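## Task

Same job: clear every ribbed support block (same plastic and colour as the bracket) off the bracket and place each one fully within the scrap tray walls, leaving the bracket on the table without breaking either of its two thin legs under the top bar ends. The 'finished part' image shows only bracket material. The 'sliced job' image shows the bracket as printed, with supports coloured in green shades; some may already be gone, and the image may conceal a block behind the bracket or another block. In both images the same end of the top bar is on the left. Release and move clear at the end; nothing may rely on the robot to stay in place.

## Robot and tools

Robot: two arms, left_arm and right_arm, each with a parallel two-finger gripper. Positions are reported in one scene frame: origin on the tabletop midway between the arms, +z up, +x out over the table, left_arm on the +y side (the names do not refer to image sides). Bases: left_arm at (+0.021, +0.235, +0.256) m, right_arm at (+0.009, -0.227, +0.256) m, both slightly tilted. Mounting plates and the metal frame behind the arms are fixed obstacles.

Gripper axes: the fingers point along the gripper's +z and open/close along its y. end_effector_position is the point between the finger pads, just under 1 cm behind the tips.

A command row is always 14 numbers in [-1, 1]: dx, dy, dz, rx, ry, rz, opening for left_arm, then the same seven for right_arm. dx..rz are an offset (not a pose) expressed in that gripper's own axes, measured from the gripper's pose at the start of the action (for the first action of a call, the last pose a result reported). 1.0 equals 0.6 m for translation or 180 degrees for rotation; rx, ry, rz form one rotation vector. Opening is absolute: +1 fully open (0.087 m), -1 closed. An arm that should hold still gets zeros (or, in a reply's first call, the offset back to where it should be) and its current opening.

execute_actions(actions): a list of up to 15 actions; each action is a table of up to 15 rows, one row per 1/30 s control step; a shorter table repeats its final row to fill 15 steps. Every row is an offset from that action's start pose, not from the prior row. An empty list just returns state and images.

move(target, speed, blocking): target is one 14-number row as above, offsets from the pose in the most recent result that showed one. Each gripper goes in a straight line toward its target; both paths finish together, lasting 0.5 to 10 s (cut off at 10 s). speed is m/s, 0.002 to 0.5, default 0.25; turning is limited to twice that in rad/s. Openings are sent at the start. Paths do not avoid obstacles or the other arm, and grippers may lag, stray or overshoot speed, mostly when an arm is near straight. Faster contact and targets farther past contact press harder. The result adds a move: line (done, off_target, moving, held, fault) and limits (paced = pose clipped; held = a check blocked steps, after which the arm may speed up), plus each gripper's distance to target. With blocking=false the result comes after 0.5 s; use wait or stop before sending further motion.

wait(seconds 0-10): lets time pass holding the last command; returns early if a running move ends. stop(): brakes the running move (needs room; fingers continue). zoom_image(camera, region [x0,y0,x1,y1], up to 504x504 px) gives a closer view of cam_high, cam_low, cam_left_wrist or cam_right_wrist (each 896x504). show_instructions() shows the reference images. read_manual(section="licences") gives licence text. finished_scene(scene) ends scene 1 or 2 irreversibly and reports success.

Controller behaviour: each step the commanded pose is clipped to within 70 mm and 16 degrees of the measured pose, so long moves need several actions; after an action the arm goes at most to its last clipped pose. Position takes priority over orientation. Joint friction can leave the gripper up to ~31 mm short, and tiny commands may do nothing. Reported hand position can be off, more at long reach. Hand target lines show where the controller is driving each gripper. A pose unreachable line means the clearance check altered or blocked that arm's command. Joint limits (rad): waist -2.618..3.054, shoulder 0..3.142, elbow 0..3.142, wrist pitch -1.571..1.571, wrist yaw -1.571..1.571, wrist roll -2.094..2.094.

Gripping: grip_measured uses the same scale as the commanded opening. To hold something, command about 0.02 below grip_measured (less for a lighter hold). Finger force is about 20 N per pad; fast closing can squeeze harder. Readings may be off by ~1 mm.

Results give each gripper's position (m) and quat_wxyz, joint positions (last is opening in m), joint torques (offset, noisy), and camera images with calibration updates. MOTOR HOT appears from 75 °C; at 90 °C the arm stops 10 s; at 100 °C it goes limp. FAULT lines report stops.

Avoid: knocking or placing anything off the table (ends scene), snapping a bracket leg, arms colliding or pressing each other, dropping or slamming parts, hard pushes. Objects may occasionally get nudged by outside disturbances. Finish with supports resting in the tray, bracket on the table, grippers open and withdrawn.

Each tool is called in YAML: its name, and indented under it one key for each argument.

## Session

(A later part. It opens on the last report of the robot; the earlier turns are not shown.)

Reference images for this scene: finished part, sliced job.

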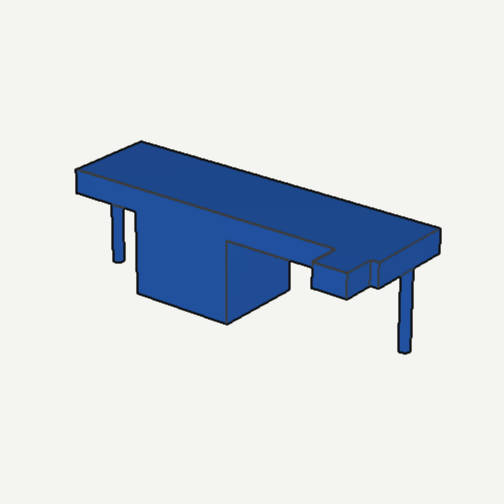

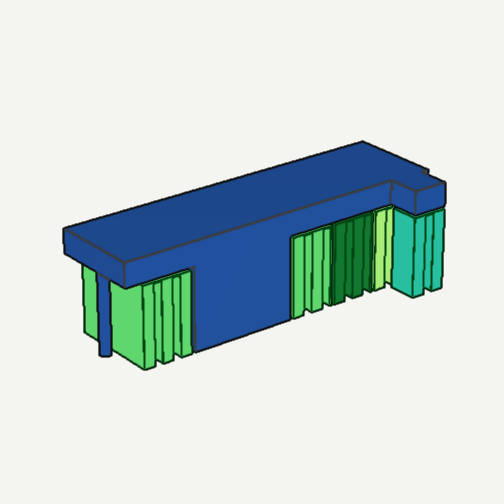

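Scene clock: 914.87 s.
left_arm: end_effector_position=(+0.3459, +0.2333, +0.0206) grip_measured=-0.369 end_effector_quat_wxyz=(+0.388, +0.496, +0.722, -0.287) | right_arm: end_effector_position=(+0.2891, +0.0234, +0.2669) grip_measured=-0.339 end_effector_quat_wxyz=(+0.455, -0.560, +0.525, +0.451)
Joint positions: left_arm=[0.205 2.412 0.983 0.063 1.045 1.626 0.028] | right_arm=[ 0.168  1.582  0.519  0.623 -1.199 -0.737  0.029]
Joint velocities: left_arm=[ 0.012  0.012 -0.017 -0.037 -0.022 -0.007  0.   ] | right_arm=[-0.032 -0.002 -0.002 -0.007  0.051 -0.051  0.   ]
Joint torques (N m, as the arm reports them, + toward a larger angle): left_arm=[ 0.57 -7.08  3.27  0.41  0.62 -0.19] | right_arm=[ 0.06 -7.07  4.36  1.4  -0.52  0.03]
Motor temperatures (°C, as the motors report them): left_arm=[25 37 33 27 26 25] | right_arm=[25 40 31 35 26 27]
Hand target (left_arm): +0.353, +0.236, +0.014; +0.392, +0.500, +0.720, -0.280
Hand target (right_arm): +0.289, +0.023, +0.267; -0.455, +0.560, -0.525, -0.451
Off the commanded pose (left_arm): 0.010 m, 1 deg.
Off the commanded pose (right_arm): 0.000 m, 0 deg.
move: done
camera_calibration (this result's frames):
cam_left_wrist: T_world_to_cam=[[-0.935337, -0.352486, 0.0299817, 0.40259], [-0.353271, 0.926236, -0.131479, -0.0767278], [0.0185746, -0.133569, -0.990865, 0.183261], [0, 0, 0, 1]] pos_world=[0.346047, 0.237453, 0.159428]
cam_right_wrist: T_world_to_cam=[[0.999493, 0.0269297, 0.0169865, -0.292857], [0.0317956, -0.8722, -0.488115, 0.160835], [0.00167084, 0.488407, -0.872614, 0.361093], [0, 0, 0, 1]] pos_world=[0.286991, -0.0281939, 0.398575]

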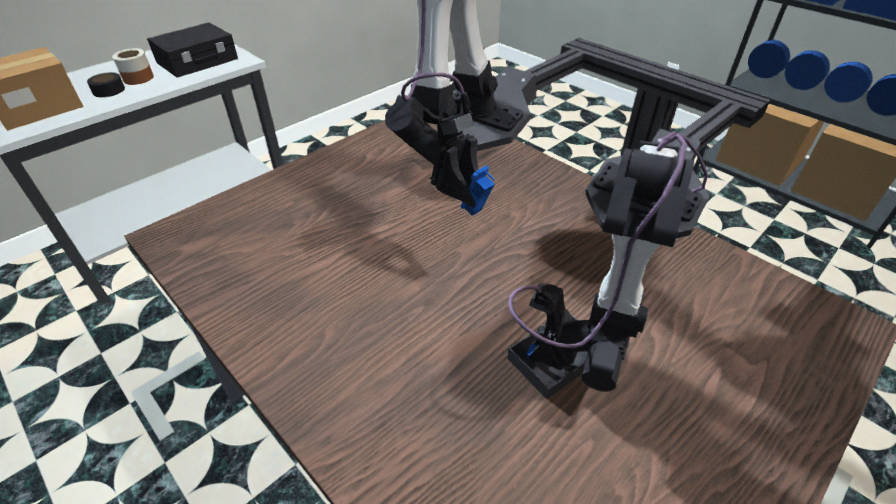

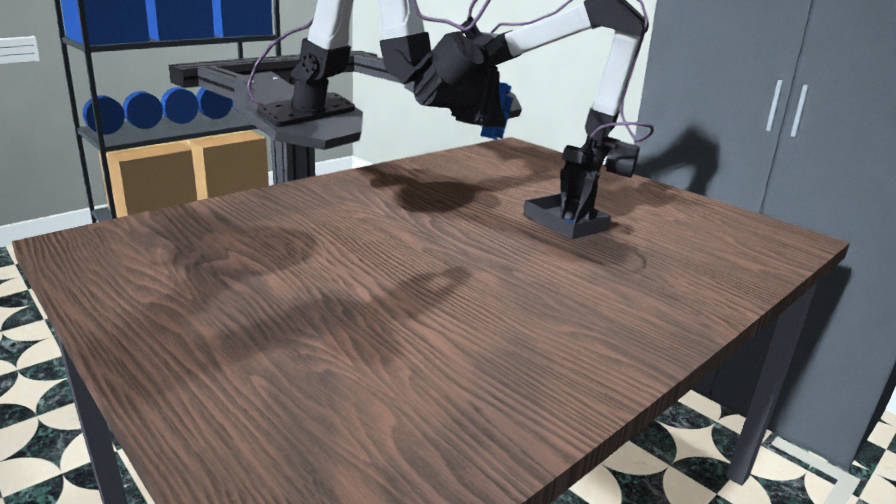

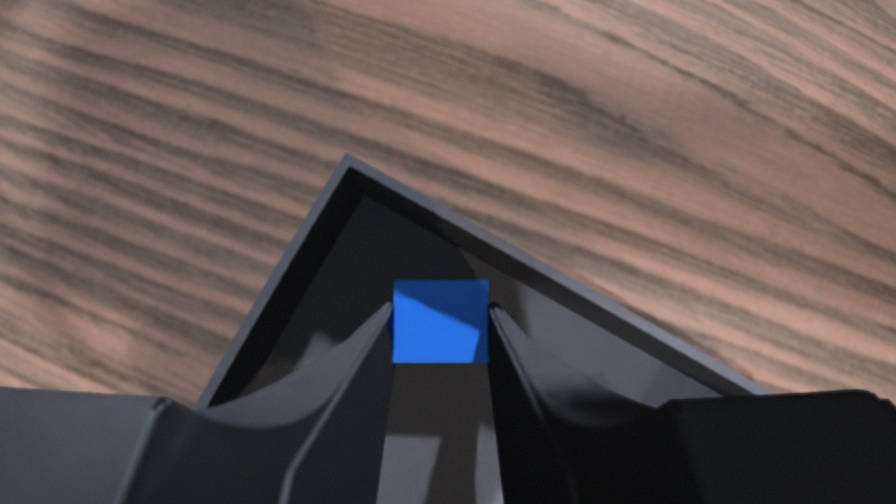

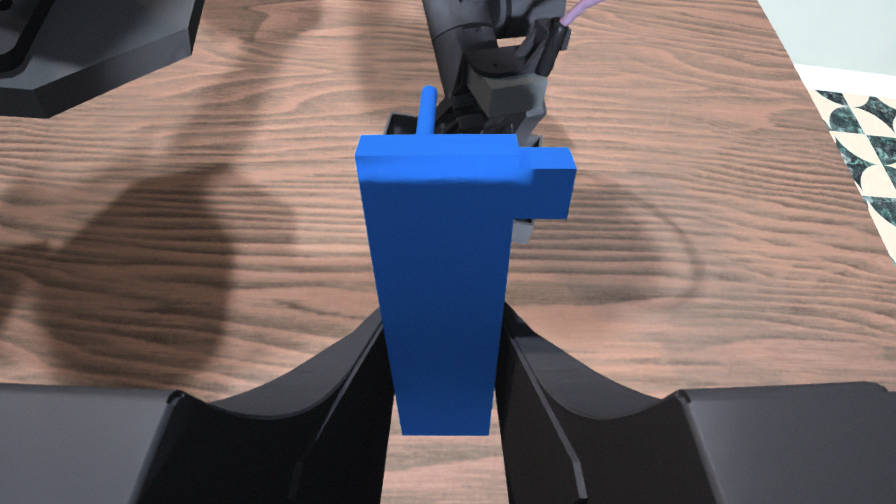

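execute_actions:
  actions:
    - [[0,0,0,0,0,0,-0.36,0,0,0,0,0,0,-0.40],[0,0,0,0,0,0,-0.34,0,0,0,0,0,0,-0.40],[0,0,0,0,0,0,-0.31,0,0,0,0,0,0,-0.40],[0,0,0,0,0,0,-0.27,0,0,0,0,0,0,-0.40],[0,0,0,0,0,0,-0.23,0,0,0,0,0,0,-0.40],[0,0,0,0,0,0,-0.19,0,0,0,0,0,0,-0.40],[0,0,0,0,0,0,-0.17,0,0,0,0,0,0,-0.40]]

move:
  target: [-0.0772,0.0,-0.049,0,0,0,-0.17, 0,0,0,0,0,0,-0.40]
  speed: 0.2

Scene clock: 920.90 s.
left_arm: end_effector_position=(+0.3462, +0.2335, +0.0206) grip_measured=-0.170 end_effector_quat_wxyz=(+0.388, +0.496, +0.722, -0.286) | right_arm: end_effector_position=(+0.2891, +0.0234, +0.2669) grip_measured=-0.339 end_effector_quat_wxyz=(+0.455, -0.560, +0.525, +0.451)
Joint positions: left_arm=[0.205 2.412 0.983 0.064 1.045 1.626 0.036] | right_arm=[ 0.168  1.582  0.519  0.623 -1.199 -0.737  0.029]
Joint velocities: left_arm=[ 0.002 -0.017 -0.007  0.022  0.022 -0.081  0.001] | right_arm=[ 0.012  0.002  0.002 -0.007  0.022  0.022 -0.001]
Joint torques (N m, as the arm reports them, + toward a larger angle): left_arm=[ 0.86 -8.93  0.63  0.19  0.62 -0.15] | right_arm=[ 0.11 -6.95  4.36  1.41 -0.51  0.04]
Motor temperatures (°C, as the motors report them): left_arm=[25 37 33 27 26 25] | right_arm=[25 40 31 35 26 27]
Hand target (left_arm): +0.346, +0.233, +0.021; +0.388, +0.496, +0.722, -0.287
Hand target (right_arm): +0.289, +0.023, +0.267; -0.455, +0.560, -0.525, -0.451
Off the commanded pose (left_arm): 0.000 m, 0 deg.
Off the commanded pose (right_arm): 0.000 m, 0 deg.
camera_calibration (this result's frames):
cam_left_wrist: T_world_to_cam=[[-0.935415, -0.352435, 0.0280769, 0.403021], [-0.352967, 0.926355, -0.131454, -0.0768707], [0.0203197, -0.132874, -0.990925, 0.182484], [0, 0, 0, 1]] pos_world=[0.346151, 0.237496, 0.159407]
cam_right_wrist: T_world_to_cam=[[0.999493, 0.0269297, 0.0169865, -0.292857], [0.0317956, -0.8722, -0.488115, 0.160835], [0.00167084, 0.488407, -0.872614, 0.361093], [0, 0, 0, 1]] pos_world=[0.286991, -0.0281939, 0.398575]

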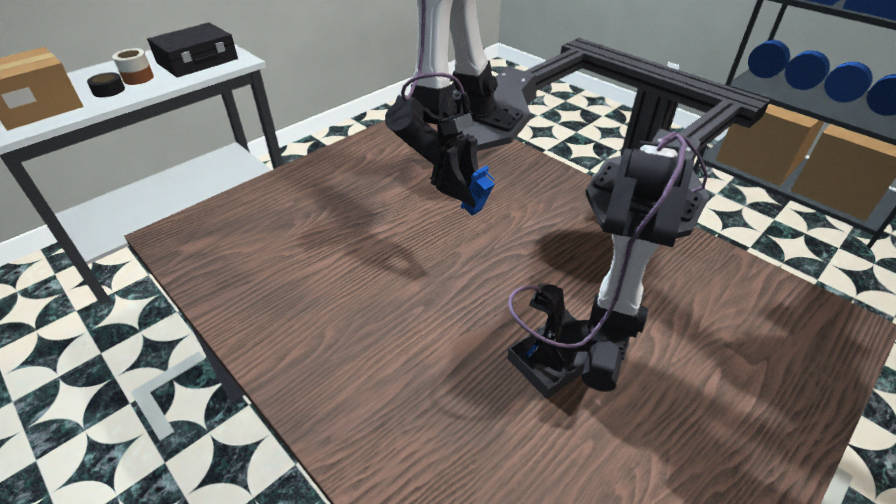

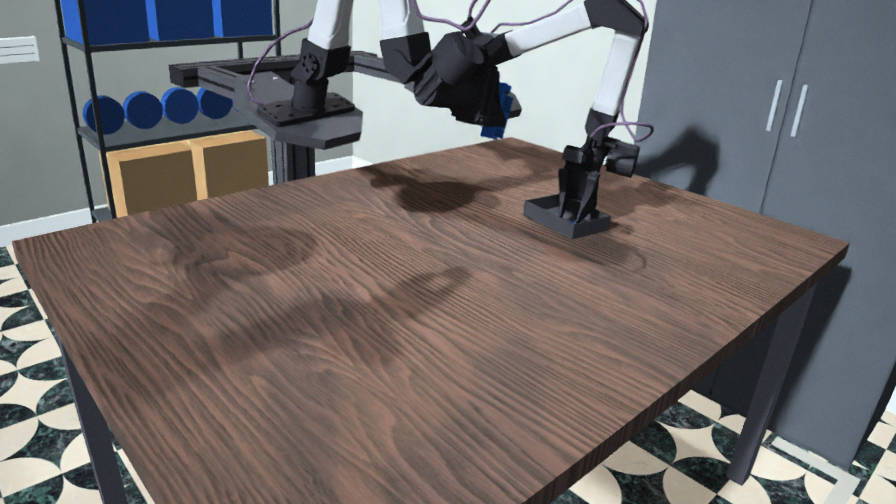

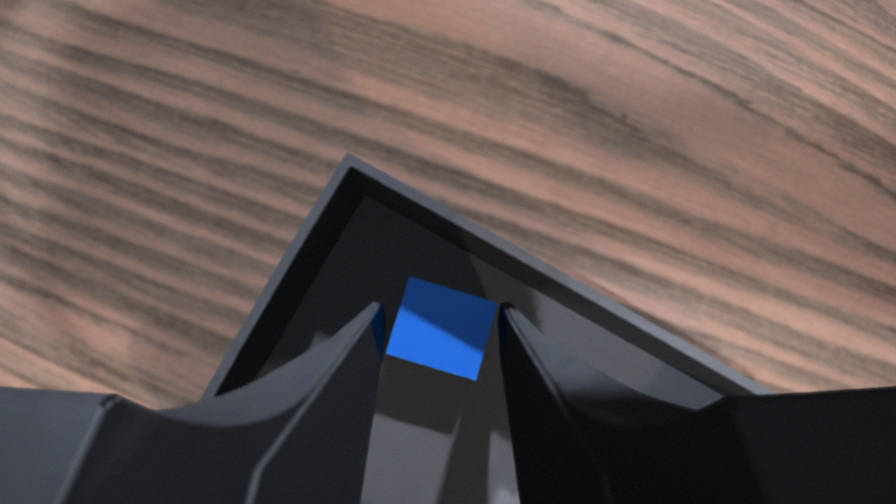

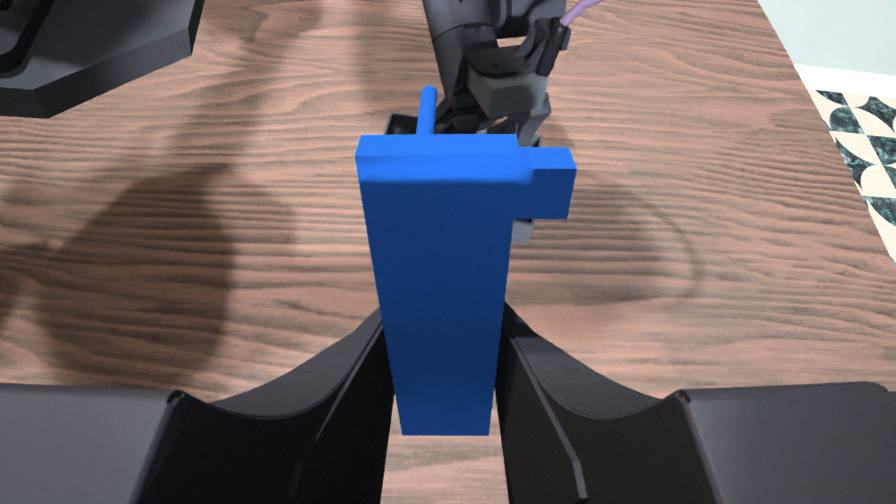

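Scene clock: 921.90 s.
left_arm: end_effector_position=(+0.3605, +0.2364, +0.0752) grip_measured=-0.170 end_effector_quat_wxyz=(+0.396, +0.504, +0.716, -0.276) | right_arm: end_effector_position=(+0.2891, +0.0234, +0.2669) grip_measured=-0.339 end_effector_quat_wxyz=(+0.455, -0.560, +0.525, +0.451)
Joint positions: left_arm=[ 0.205  2.198  0.924 -0.063  1.047  1.633  0.036] | right_arm=[ 0.168  1.582  0.519  0.623 -1.199 -0.737  0.029]
Joint velocities: left_arm=[ 0.002 -0.022  0.007 -0.051 -0.007 -0.007  0.   ] | right_arm=[ 0.007  0.002  0.012  0.037 -0.037 -0.066 -0.   ]
Joint torques (N m, as the arm reports them, + toward a larger angle): left_arm=[ 1.59 -9.3  -0.5   0.08  0.62 -0.1 ] | right_arm=[ 0.02 -7.03  4.47  1.4  -0.52  0.03]
Motor temperatures (°C, as the motors report them): left_arm=[25 38 33 27 26 25] | right_arm=[25 40 31 35 26 27]
Hand target (left_arm): +0.348, +0.234, +0.076; +0.388, +0.496, +0.722, -0.286
Hand target (right_arm): +0.289, +0.023, +0.267; -0.455, +0.560, -0.525, -0.451
Off the commanded pose (left_arm): 0.013 m, 2 deg.
Off the commanded pose (right_arm): 0.000 m, 0 deg.
move: off_target (left_arm)
camera_calibration (this result's frames):
cam_left_wrist: T_world_to_cam=[[-0.937401, -0.34822, -0.00483006, 0.418054], [-0.344511, 0.929266, -0.133333, -0.071006], [0.0509175, -0.123322, -0.99106, 0.223435], [0, 0, 0, 1]] pos_world=[0.356045, 0.239112, 0.213989]
cam_right_wrist: T_world_to_cam=[[0.999493, 0.0269297, 0.0169865, -0.292857], [0.0317956, -0.8722, -0.488115, 0.160835], [0.00167084, 0.488407, -0.872614, 0.361093], [0, 0, 0, 1]] pos_world=[0.286991, -0.0281939, 0.398575]

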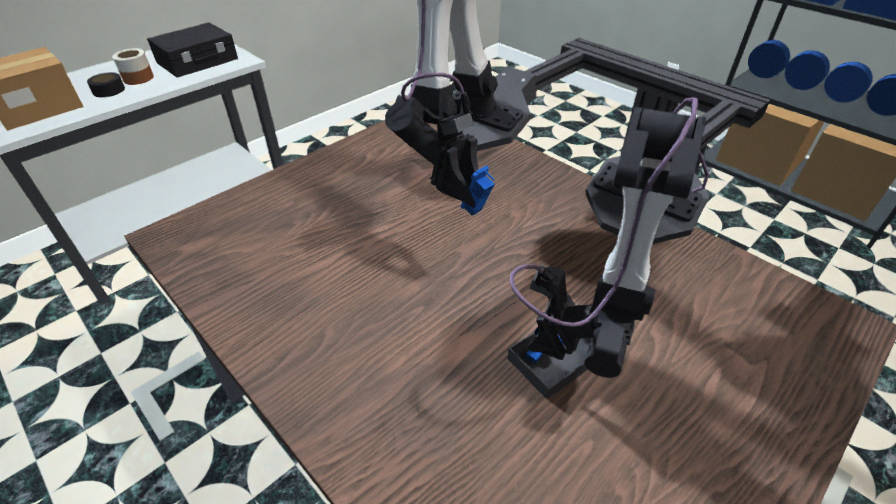

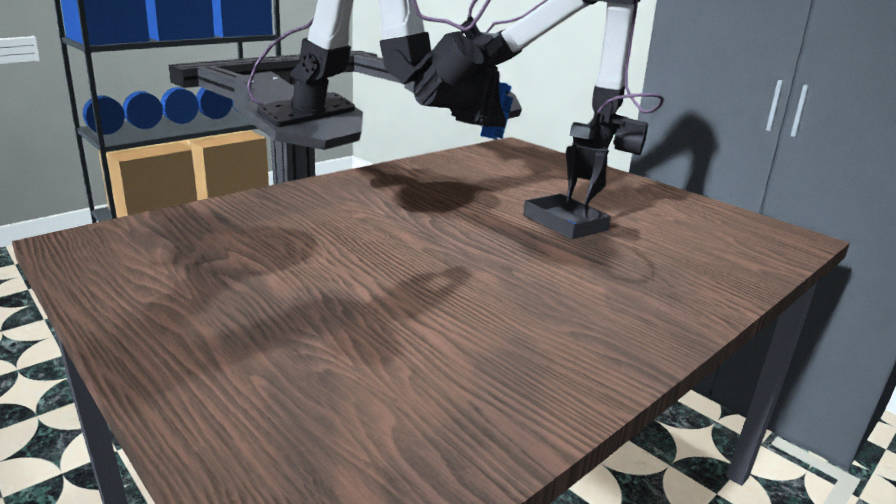

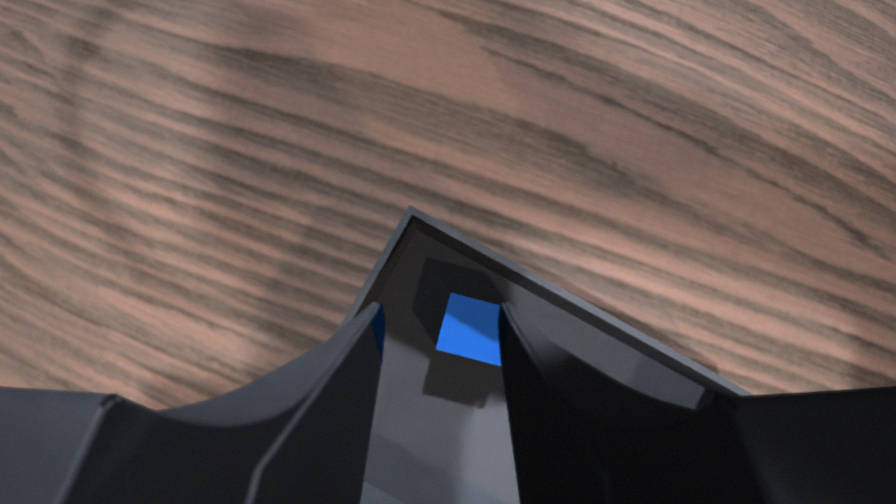

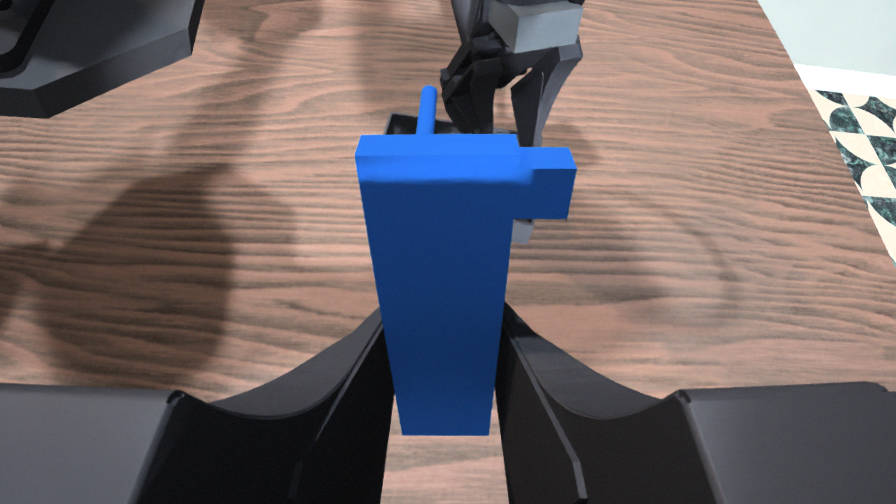

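move:
  target: [-0.4688,-0.1992,-0.0258,0.0950,-0.1275,0.0516,0.25, 0,0,0,0,0,0,-0.40]
  speed: 0.25

zoom_image:
  camera: "cam_left_wrist"
  region: [300, 120, 600, 360]

zoom_image:
  camera: "cam_right_wrist"
  region: [260, 0, 640, 250]

Scene clock: 948.23 s.
left_arm: end_effector_position=(+0.3004, +0.0685, +0.3260) grip_measured=+0.250 end_effector_quat_wxyz=(+0.475, +0.547, +0.532, -0.439) | right_arm: end_effector_position=(+0.2891, +0.0234, +0.2669) grip_measured=-0.339 end_effector_quat_wxyz=(+0.455, -0.560, +0.525, +0.451)
Joint positions: left_arm=[-0.234  1.317  0.68  -0.387  1.315  1.346  0.055] | right_arm=[ 0.168  1.582  0.519  0.623 -1.199 -0.737  0.029]
Joint velocities: left_arm=[-0.002 -0.017 -0.007  0.037 -0.007 -0.037 -0.001] | right_arm=[ 0.002  0.007 -0.012 -0.022 -0.007 -0.051 -0.002]
Joint torques (N m, as the arm reports them, + toward a larger angle): left_arm=[-1.15 -6.32  3.58  0.83  0.66 -0.22] | right_arm=[ 0.11 -6.99  4.37  1.4  -0.52  0.02]
Motor temperatures (°C, as the motors report them): left_arm=[25 42 31 27 26 25] | right_arm=[25 40 31 35 26 27]
Hand target (left_arm): +0.294, +0.066, +0.325; +0.474, +0.547, +0.530, -0.441
Hand target (right_arm): +0.289, +0.023, +0.267; -0.455, +0.560, -0.525, -0.451
Off the commanded pose (left_arm): 0.009 m, 0 deg.
Off the commanded pose (right_arm): 0.000 m, 0 deg.
move: done
camera_calibration (this result's frames):
cam_left_wrist: T_world_to_cam=[[-0.998511, -0.0256716, -0.0481356, 0.314879], [0.00224533, 0.862272, -0.506441, 0.11985], [0.0545071, -0.505795, -0.86093, 0.437095], [0, 0, 0, 1]] pos_world=[0.290316, 0.125821, 0.452162]
cam_right_wrist: T_world_to_cam=[[0.999493, 0.0269297, 0.0169865, -0.292857], [0.0317956, -0.8722, -0.488115, 0.160835], [0.00167084, 0.488407, -0.872614, 0.361093], [0, 0, 0, 1]] pos_world=[0.286991, -0.0281939, 0.398575]

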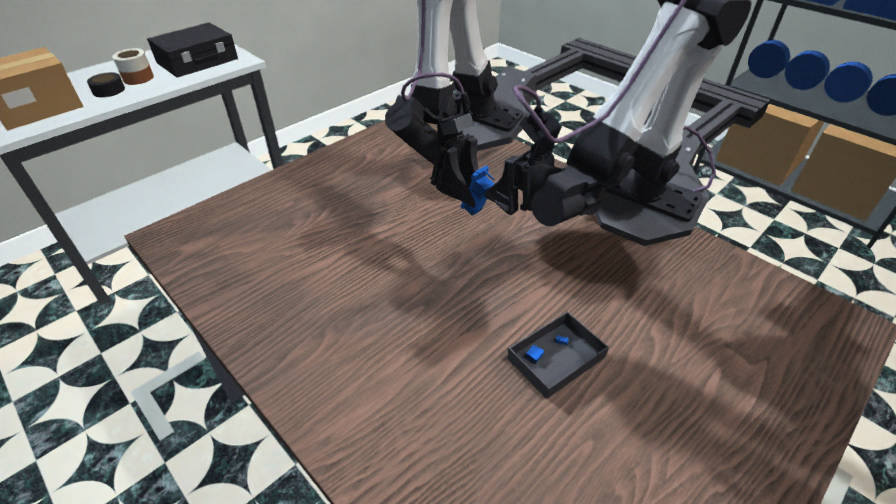

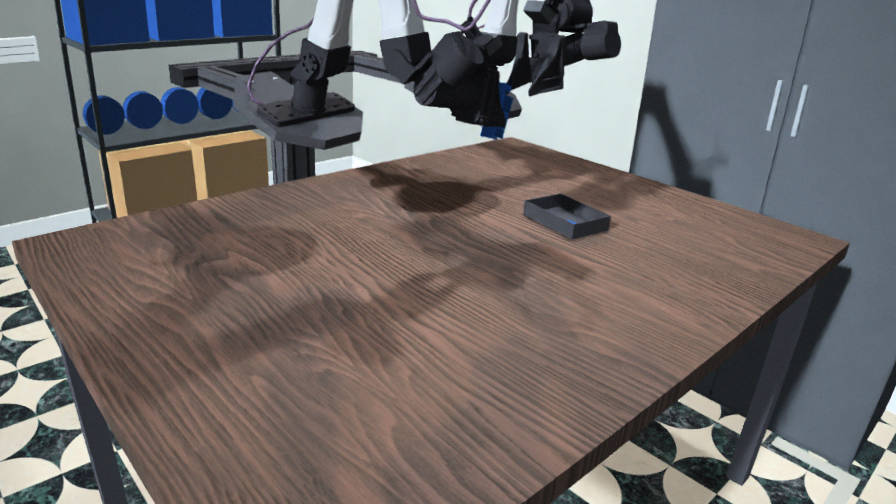

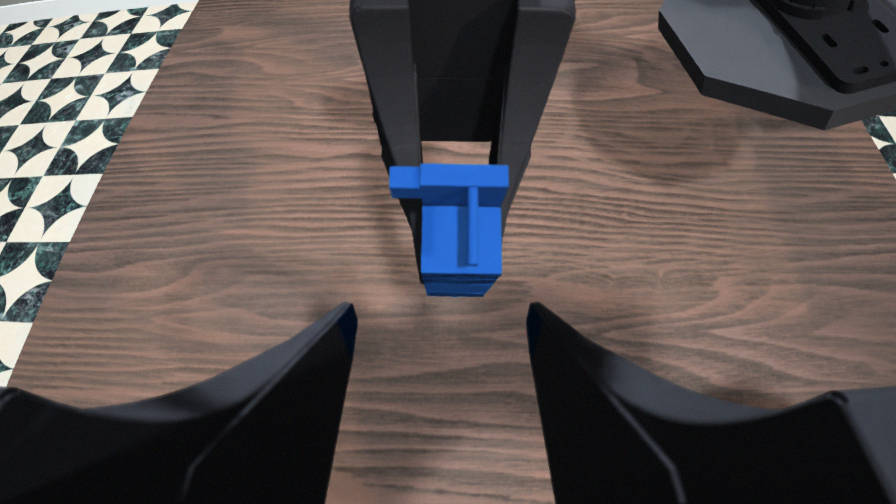

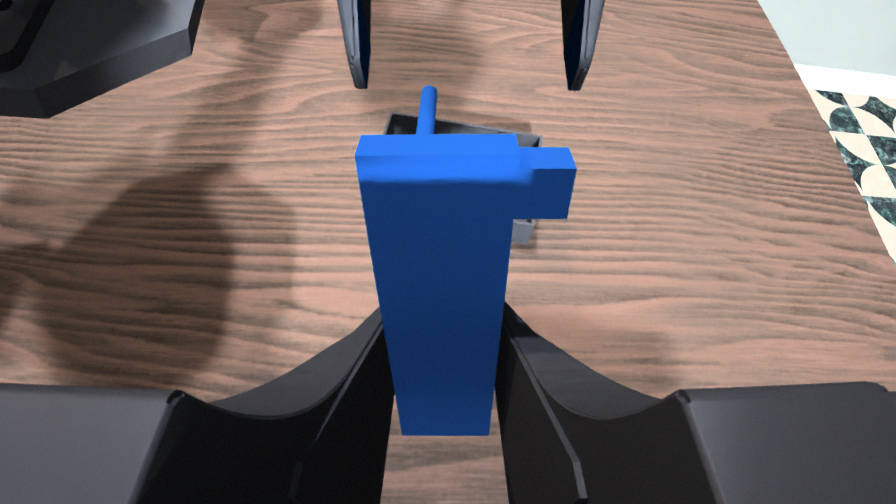

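Region (300, 120, 600, 360) of cam_left_wrist's 896x504 image, scaled by 1.680, with more detail than that image has; it fills the top 403 rows of this view, and the rest is white.

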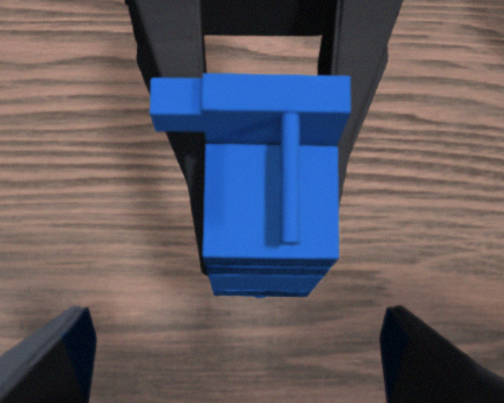

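Region (260, 0, 640, 250) of cam_right_wrist's 896x504 image, scaled by 1.326, with more detail than that image has; it fills the top 332 rows of this view, and the rest is white.

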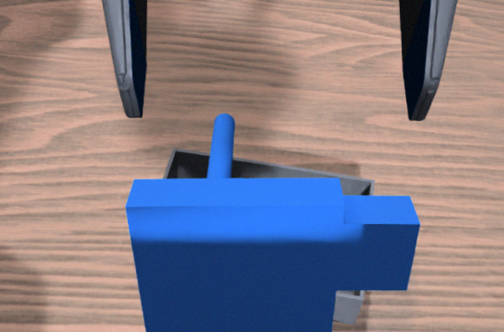

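move:
  target: [0.0035,-0.020,0.052,-0.0025,0,0.008,0.25, 0,0,0,0,0,0,-0.40]
  speed: 0.07

zoom_image:
  camera: "cam_left_wrist"
  region: [320, 230, 580, 400]

zoom_image:
  camera: "cam_right_wrist"
  region: [280, 60, 640, 280]

Scene clock: 960.47 s.
left_arm: end_effector_position=(+0.2956, +0.0384, +0.3210) grip_measured=+0.250 end_effector_quat_wxyz=(+0.484, +0.549, +0.526, -0.433) | right_arm: end_effector_position=(+0.2891, +0.0234, +0.2669) grip_measured=-0.339 end_effector_quat_wxyz=(+0.455, -0.560, +0.525, +0.451)
Joint positions: left_arm=[-0.365  1.282  0.533  0.084  1.231  0.997  0.055] | right_arm=[ 0.168  1.582  0.519  0.623 -1.199 -0.737  0.029]
Joint velocities: left_arm=[0.007 0.002 0.002 0.051 0.051 0.007 0.001] | right_arm=[ 0.002 -0.012  0.002 -0.066 -0.007 -0.081  0.001]
Joint torques (N m, as the arm reports them, + toward a larger angle): left_arm=[-1.36 -5.91  3.64  1.28  0.45 -0.2 ] | right_arm=[ 0.1  -6.95  4.45  1.41 -0.52  0.02]
Motor temperatures (°C, as the motors report them): left_arm=[25 41 31 27 26 25] | right_arm=[25 40 31 35 26 27]
Hand target (left_arm): +0.290, +0.037, +0.319; +0.483, +0.550, +0.527, -0.431
Hand target (right_arm): +0.289, +0.023, +0.267; -0.455, +0.560, -0.525, -0.451
Off the commanded pose (left_arm): 0.007 m, 1 deg.
Off the commanded pose (right_arm): 0.000 m, 0 deg.
move: done
camera_calibration (this result's frames):
cam_left_wrist: T_world_to_cam=[[-0.996939, -0.0300919, -0.0721604, 0.316438], [0.0113054, 0.857778, -0.513896, 0.143167], [0.0773617, -0.513139, -0.854812, 0.409415], [0, 0, 0, 1]] pos_world=[0.282178, 0.0968035, 0.44638]
cam_right_wrist: T_world_to_cam=[[0.999493, 0.0269297, 0.0169865, -0.292857], [0.0317956, -0.8722, -0.488115, 0.160835], [0.00167084, 0.488407, -0.872614, 0.361093], [0, 0, 0, 1]] pos_world=[0.286991, -0.0281939, 0.398575]

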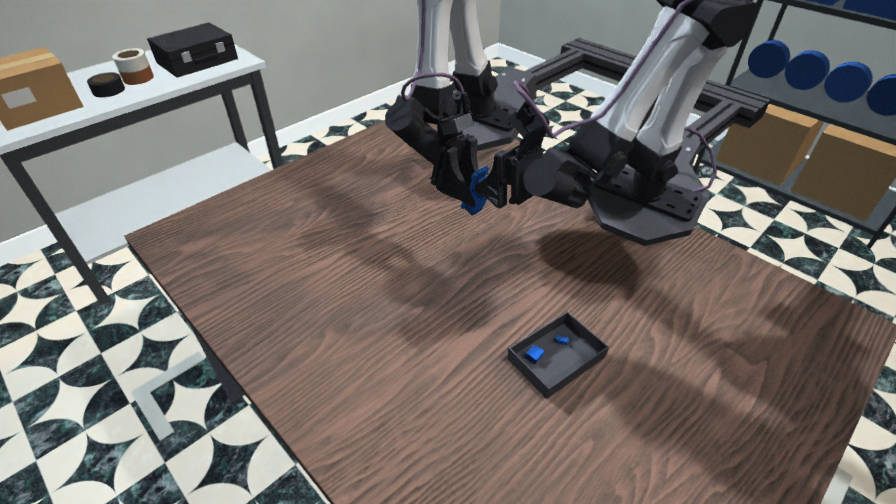

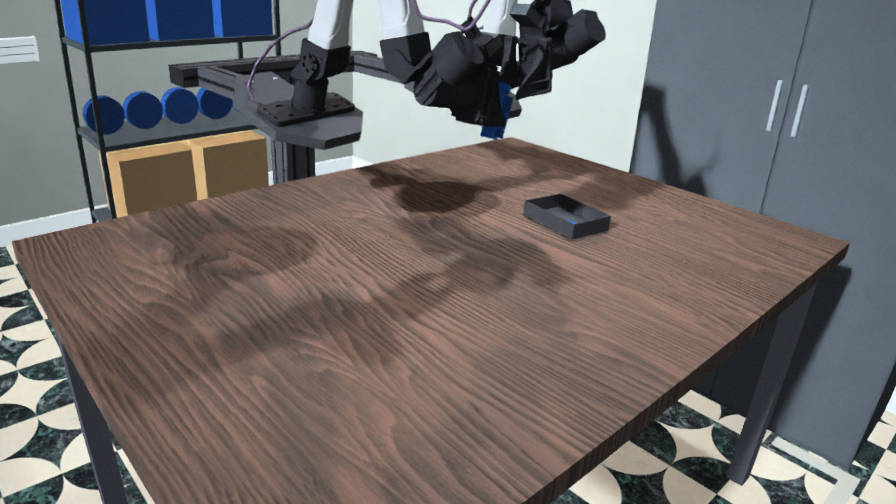

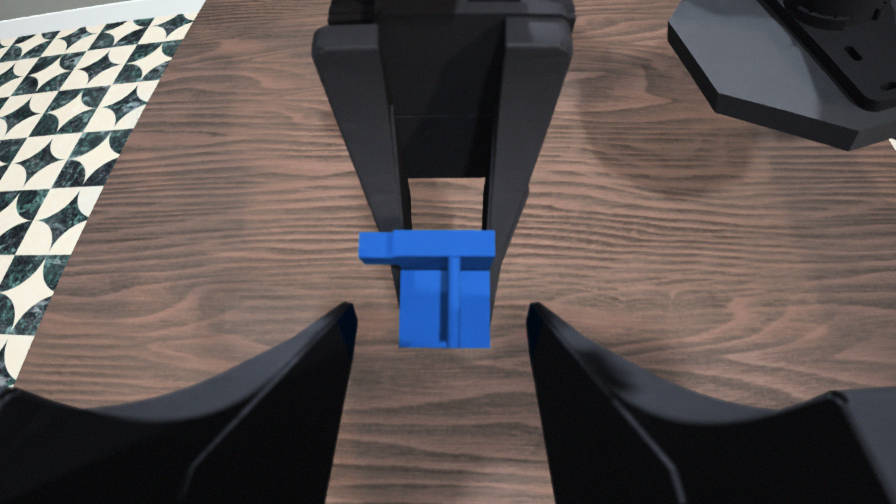

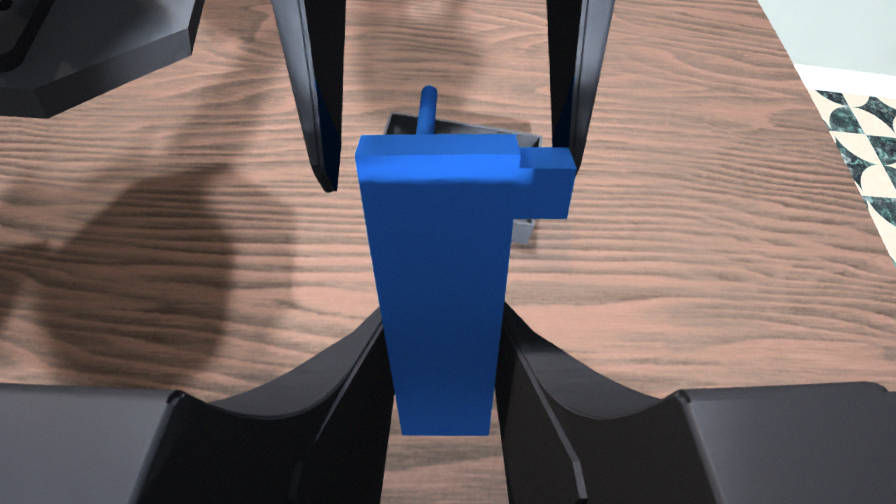

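Region (320, 230, 580, 400) of cam_left_wrist's 896x504 image, scaled by 1.938, with more detail than that image has; it fills the top 330 rows of this view, and the rest is white.

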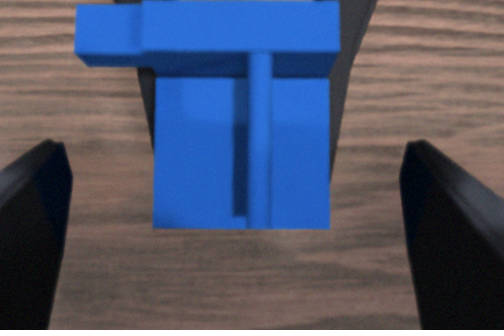

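Region (280, 60, 640, 280) of cam_right_wrist's 896x504 image, scaled by 1.400, with more detail than that image has.

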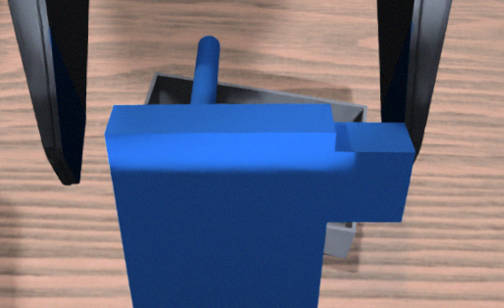

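move:
  target: [0.0067,-0.0017,0.0155,0,0.0105,0,-0.05, 0,0,0,0,0,0,-0.40]
  speed: 0.03

zoom_image:
  camera: "cam_left_wrist"
  region: [320, 230, 580, 400]

zoom_image:
  camera: "cam_right_wrist"
  region: [280, 60, 640, 280]

Scene clock: 988.07 s.
left_arm: end_effector_position=(+0.2960, +0.0315, +0.3196) grip_measured=-0.050 end_effector_quat_wxyz=(+0.480, +0.555, +0.529, -0.426) | right_arm: end_effector_position=(+0.2891, +0.0234, +0.2669) grip_measured=-0.339 end_effector_quat_wxyz=(+0.455, -0.560, +0.525, +0.451)
Joint positions: left_arm=[-0.403  1.282  0.533  0.111  1.183  0.97   0.042] | right_arm=[ 0.168  1.582  0.519  0.623 -1.199 -0.737  0.029]
Joint velocities: left_arm=[ 0.002  0.017 -0.007  0.051  0.007 -0.022  0.   ] | right_arm=[-0.007 -0.007  0.002  0.007 -0.066 -0.007 -0.001]
Joint torques (N m, as the arm reports them, + toward a larger angle): left_arm=[-1.29 -4.13  5.54  1.34  0.4  -0.21] | right_arm=[ 0.09 -7.04  4.46  1.41 -0.55  0.04]
Motor temperatures (°C, as the motors report them): left_arm=[25 40 31 29 26 25] | right_arm=[25 40 31 35 26 27]
Hand target (left_arm): +0.295, +0.030, +0.316; +0.476, +0.556, +0.533, -0.425
Hand target (right_arm): +0.289, +0.023, +0.267; -0.455, +0.560, -0.525, -0.451
Off the commanded pose (left_arm): 0.004 m, 1 deg.
Off the commanded pose (right_arm): 0.000 m, 0 deg.
move: done
camera_calibration (this result's frames):
cam_left_wrist: T_world_to_cam=[[-0.996531, -0.0291471, -0.0779529, 0.318201], [0.0133014, 0.868844, -0.494908, 0.141369], [0.082154, -0.494228, -0.865442, 0.40599], [0, 0, 0, 1]] pos_world=[0.281863, 0.0870986, 0.446131]
cam_right_wrist: T_world_to_cam=[[0.999493, 0.0269297, 0.0169865, -0.292857], [0.0317956, -0.8722, -0.488115, 0.160835], [0.00167084, 0.488407, -0.872614, 0.361093], [0, 0, 0, 1]] pos_world=[0.286991, -0.0281939, 0.398575]

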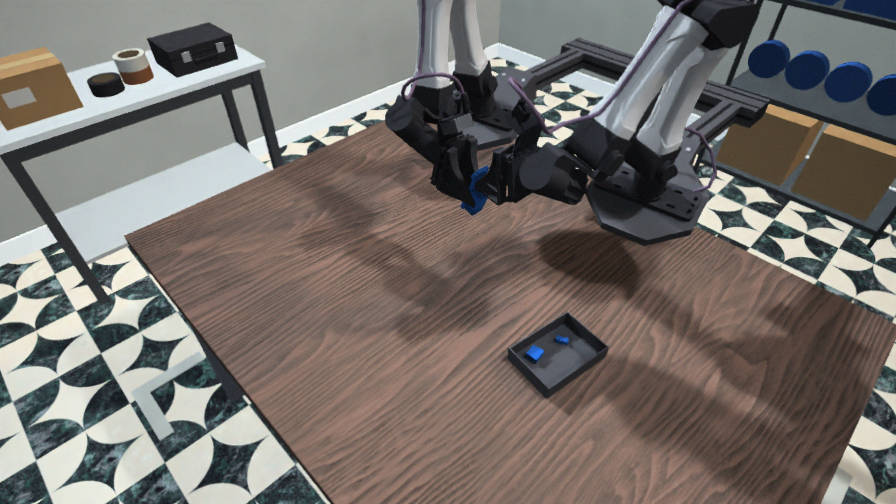

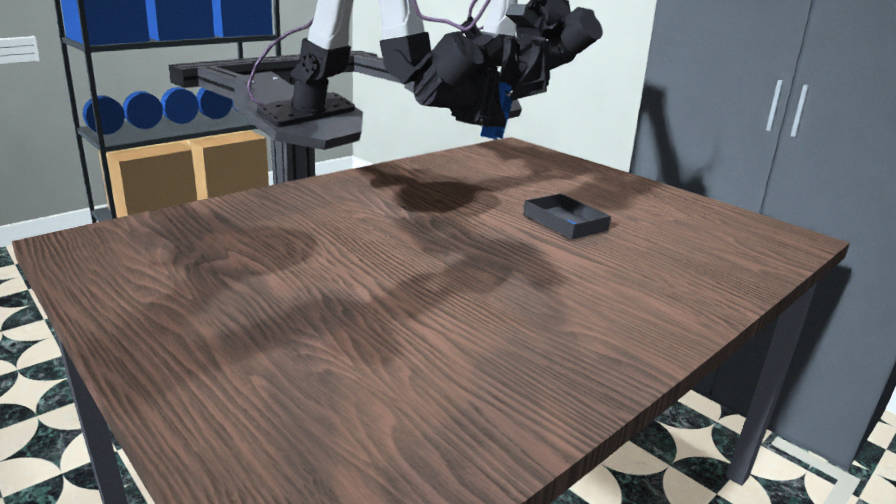

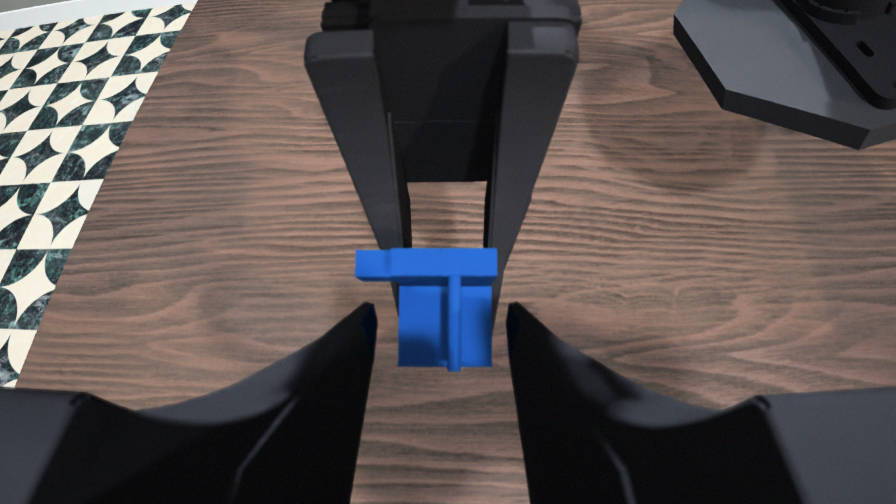

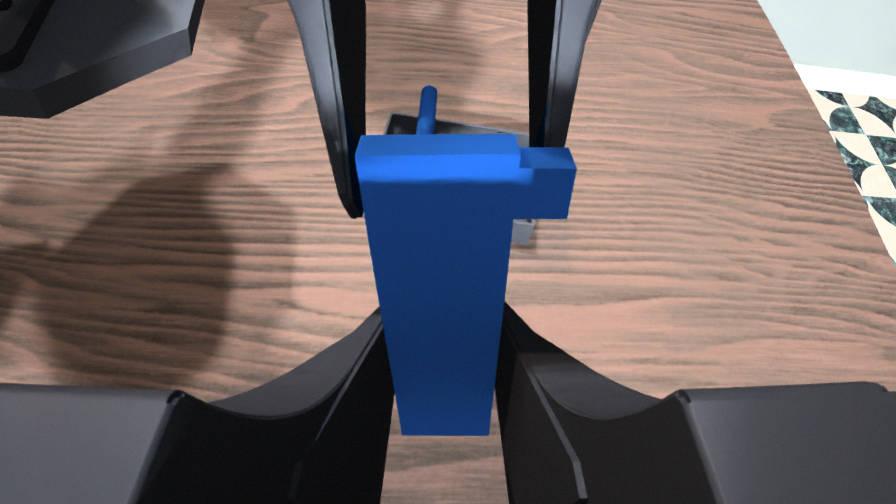

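Region (320, 230, 580, 400) of cam_left_wrist's 896x504 image, scaled by 1.938, with more detail than that image has; it fills the top 330 rows of this view, and the rest is white.

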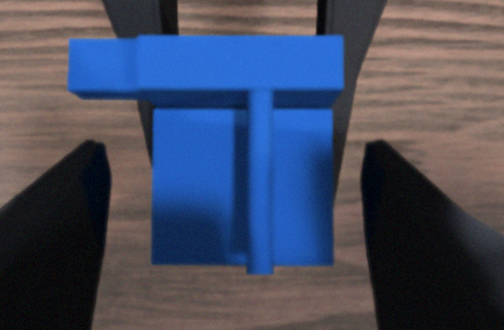

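Region (280, 60, 640, 280) of cam_right_wrist's 896x504 image, scaled by 1.400, with more detail than that image has.

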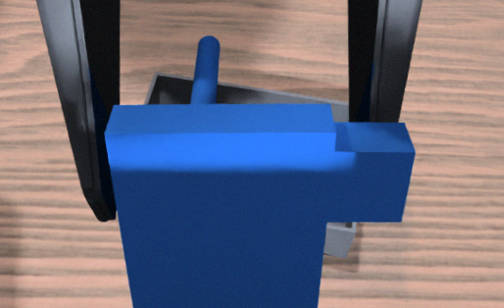

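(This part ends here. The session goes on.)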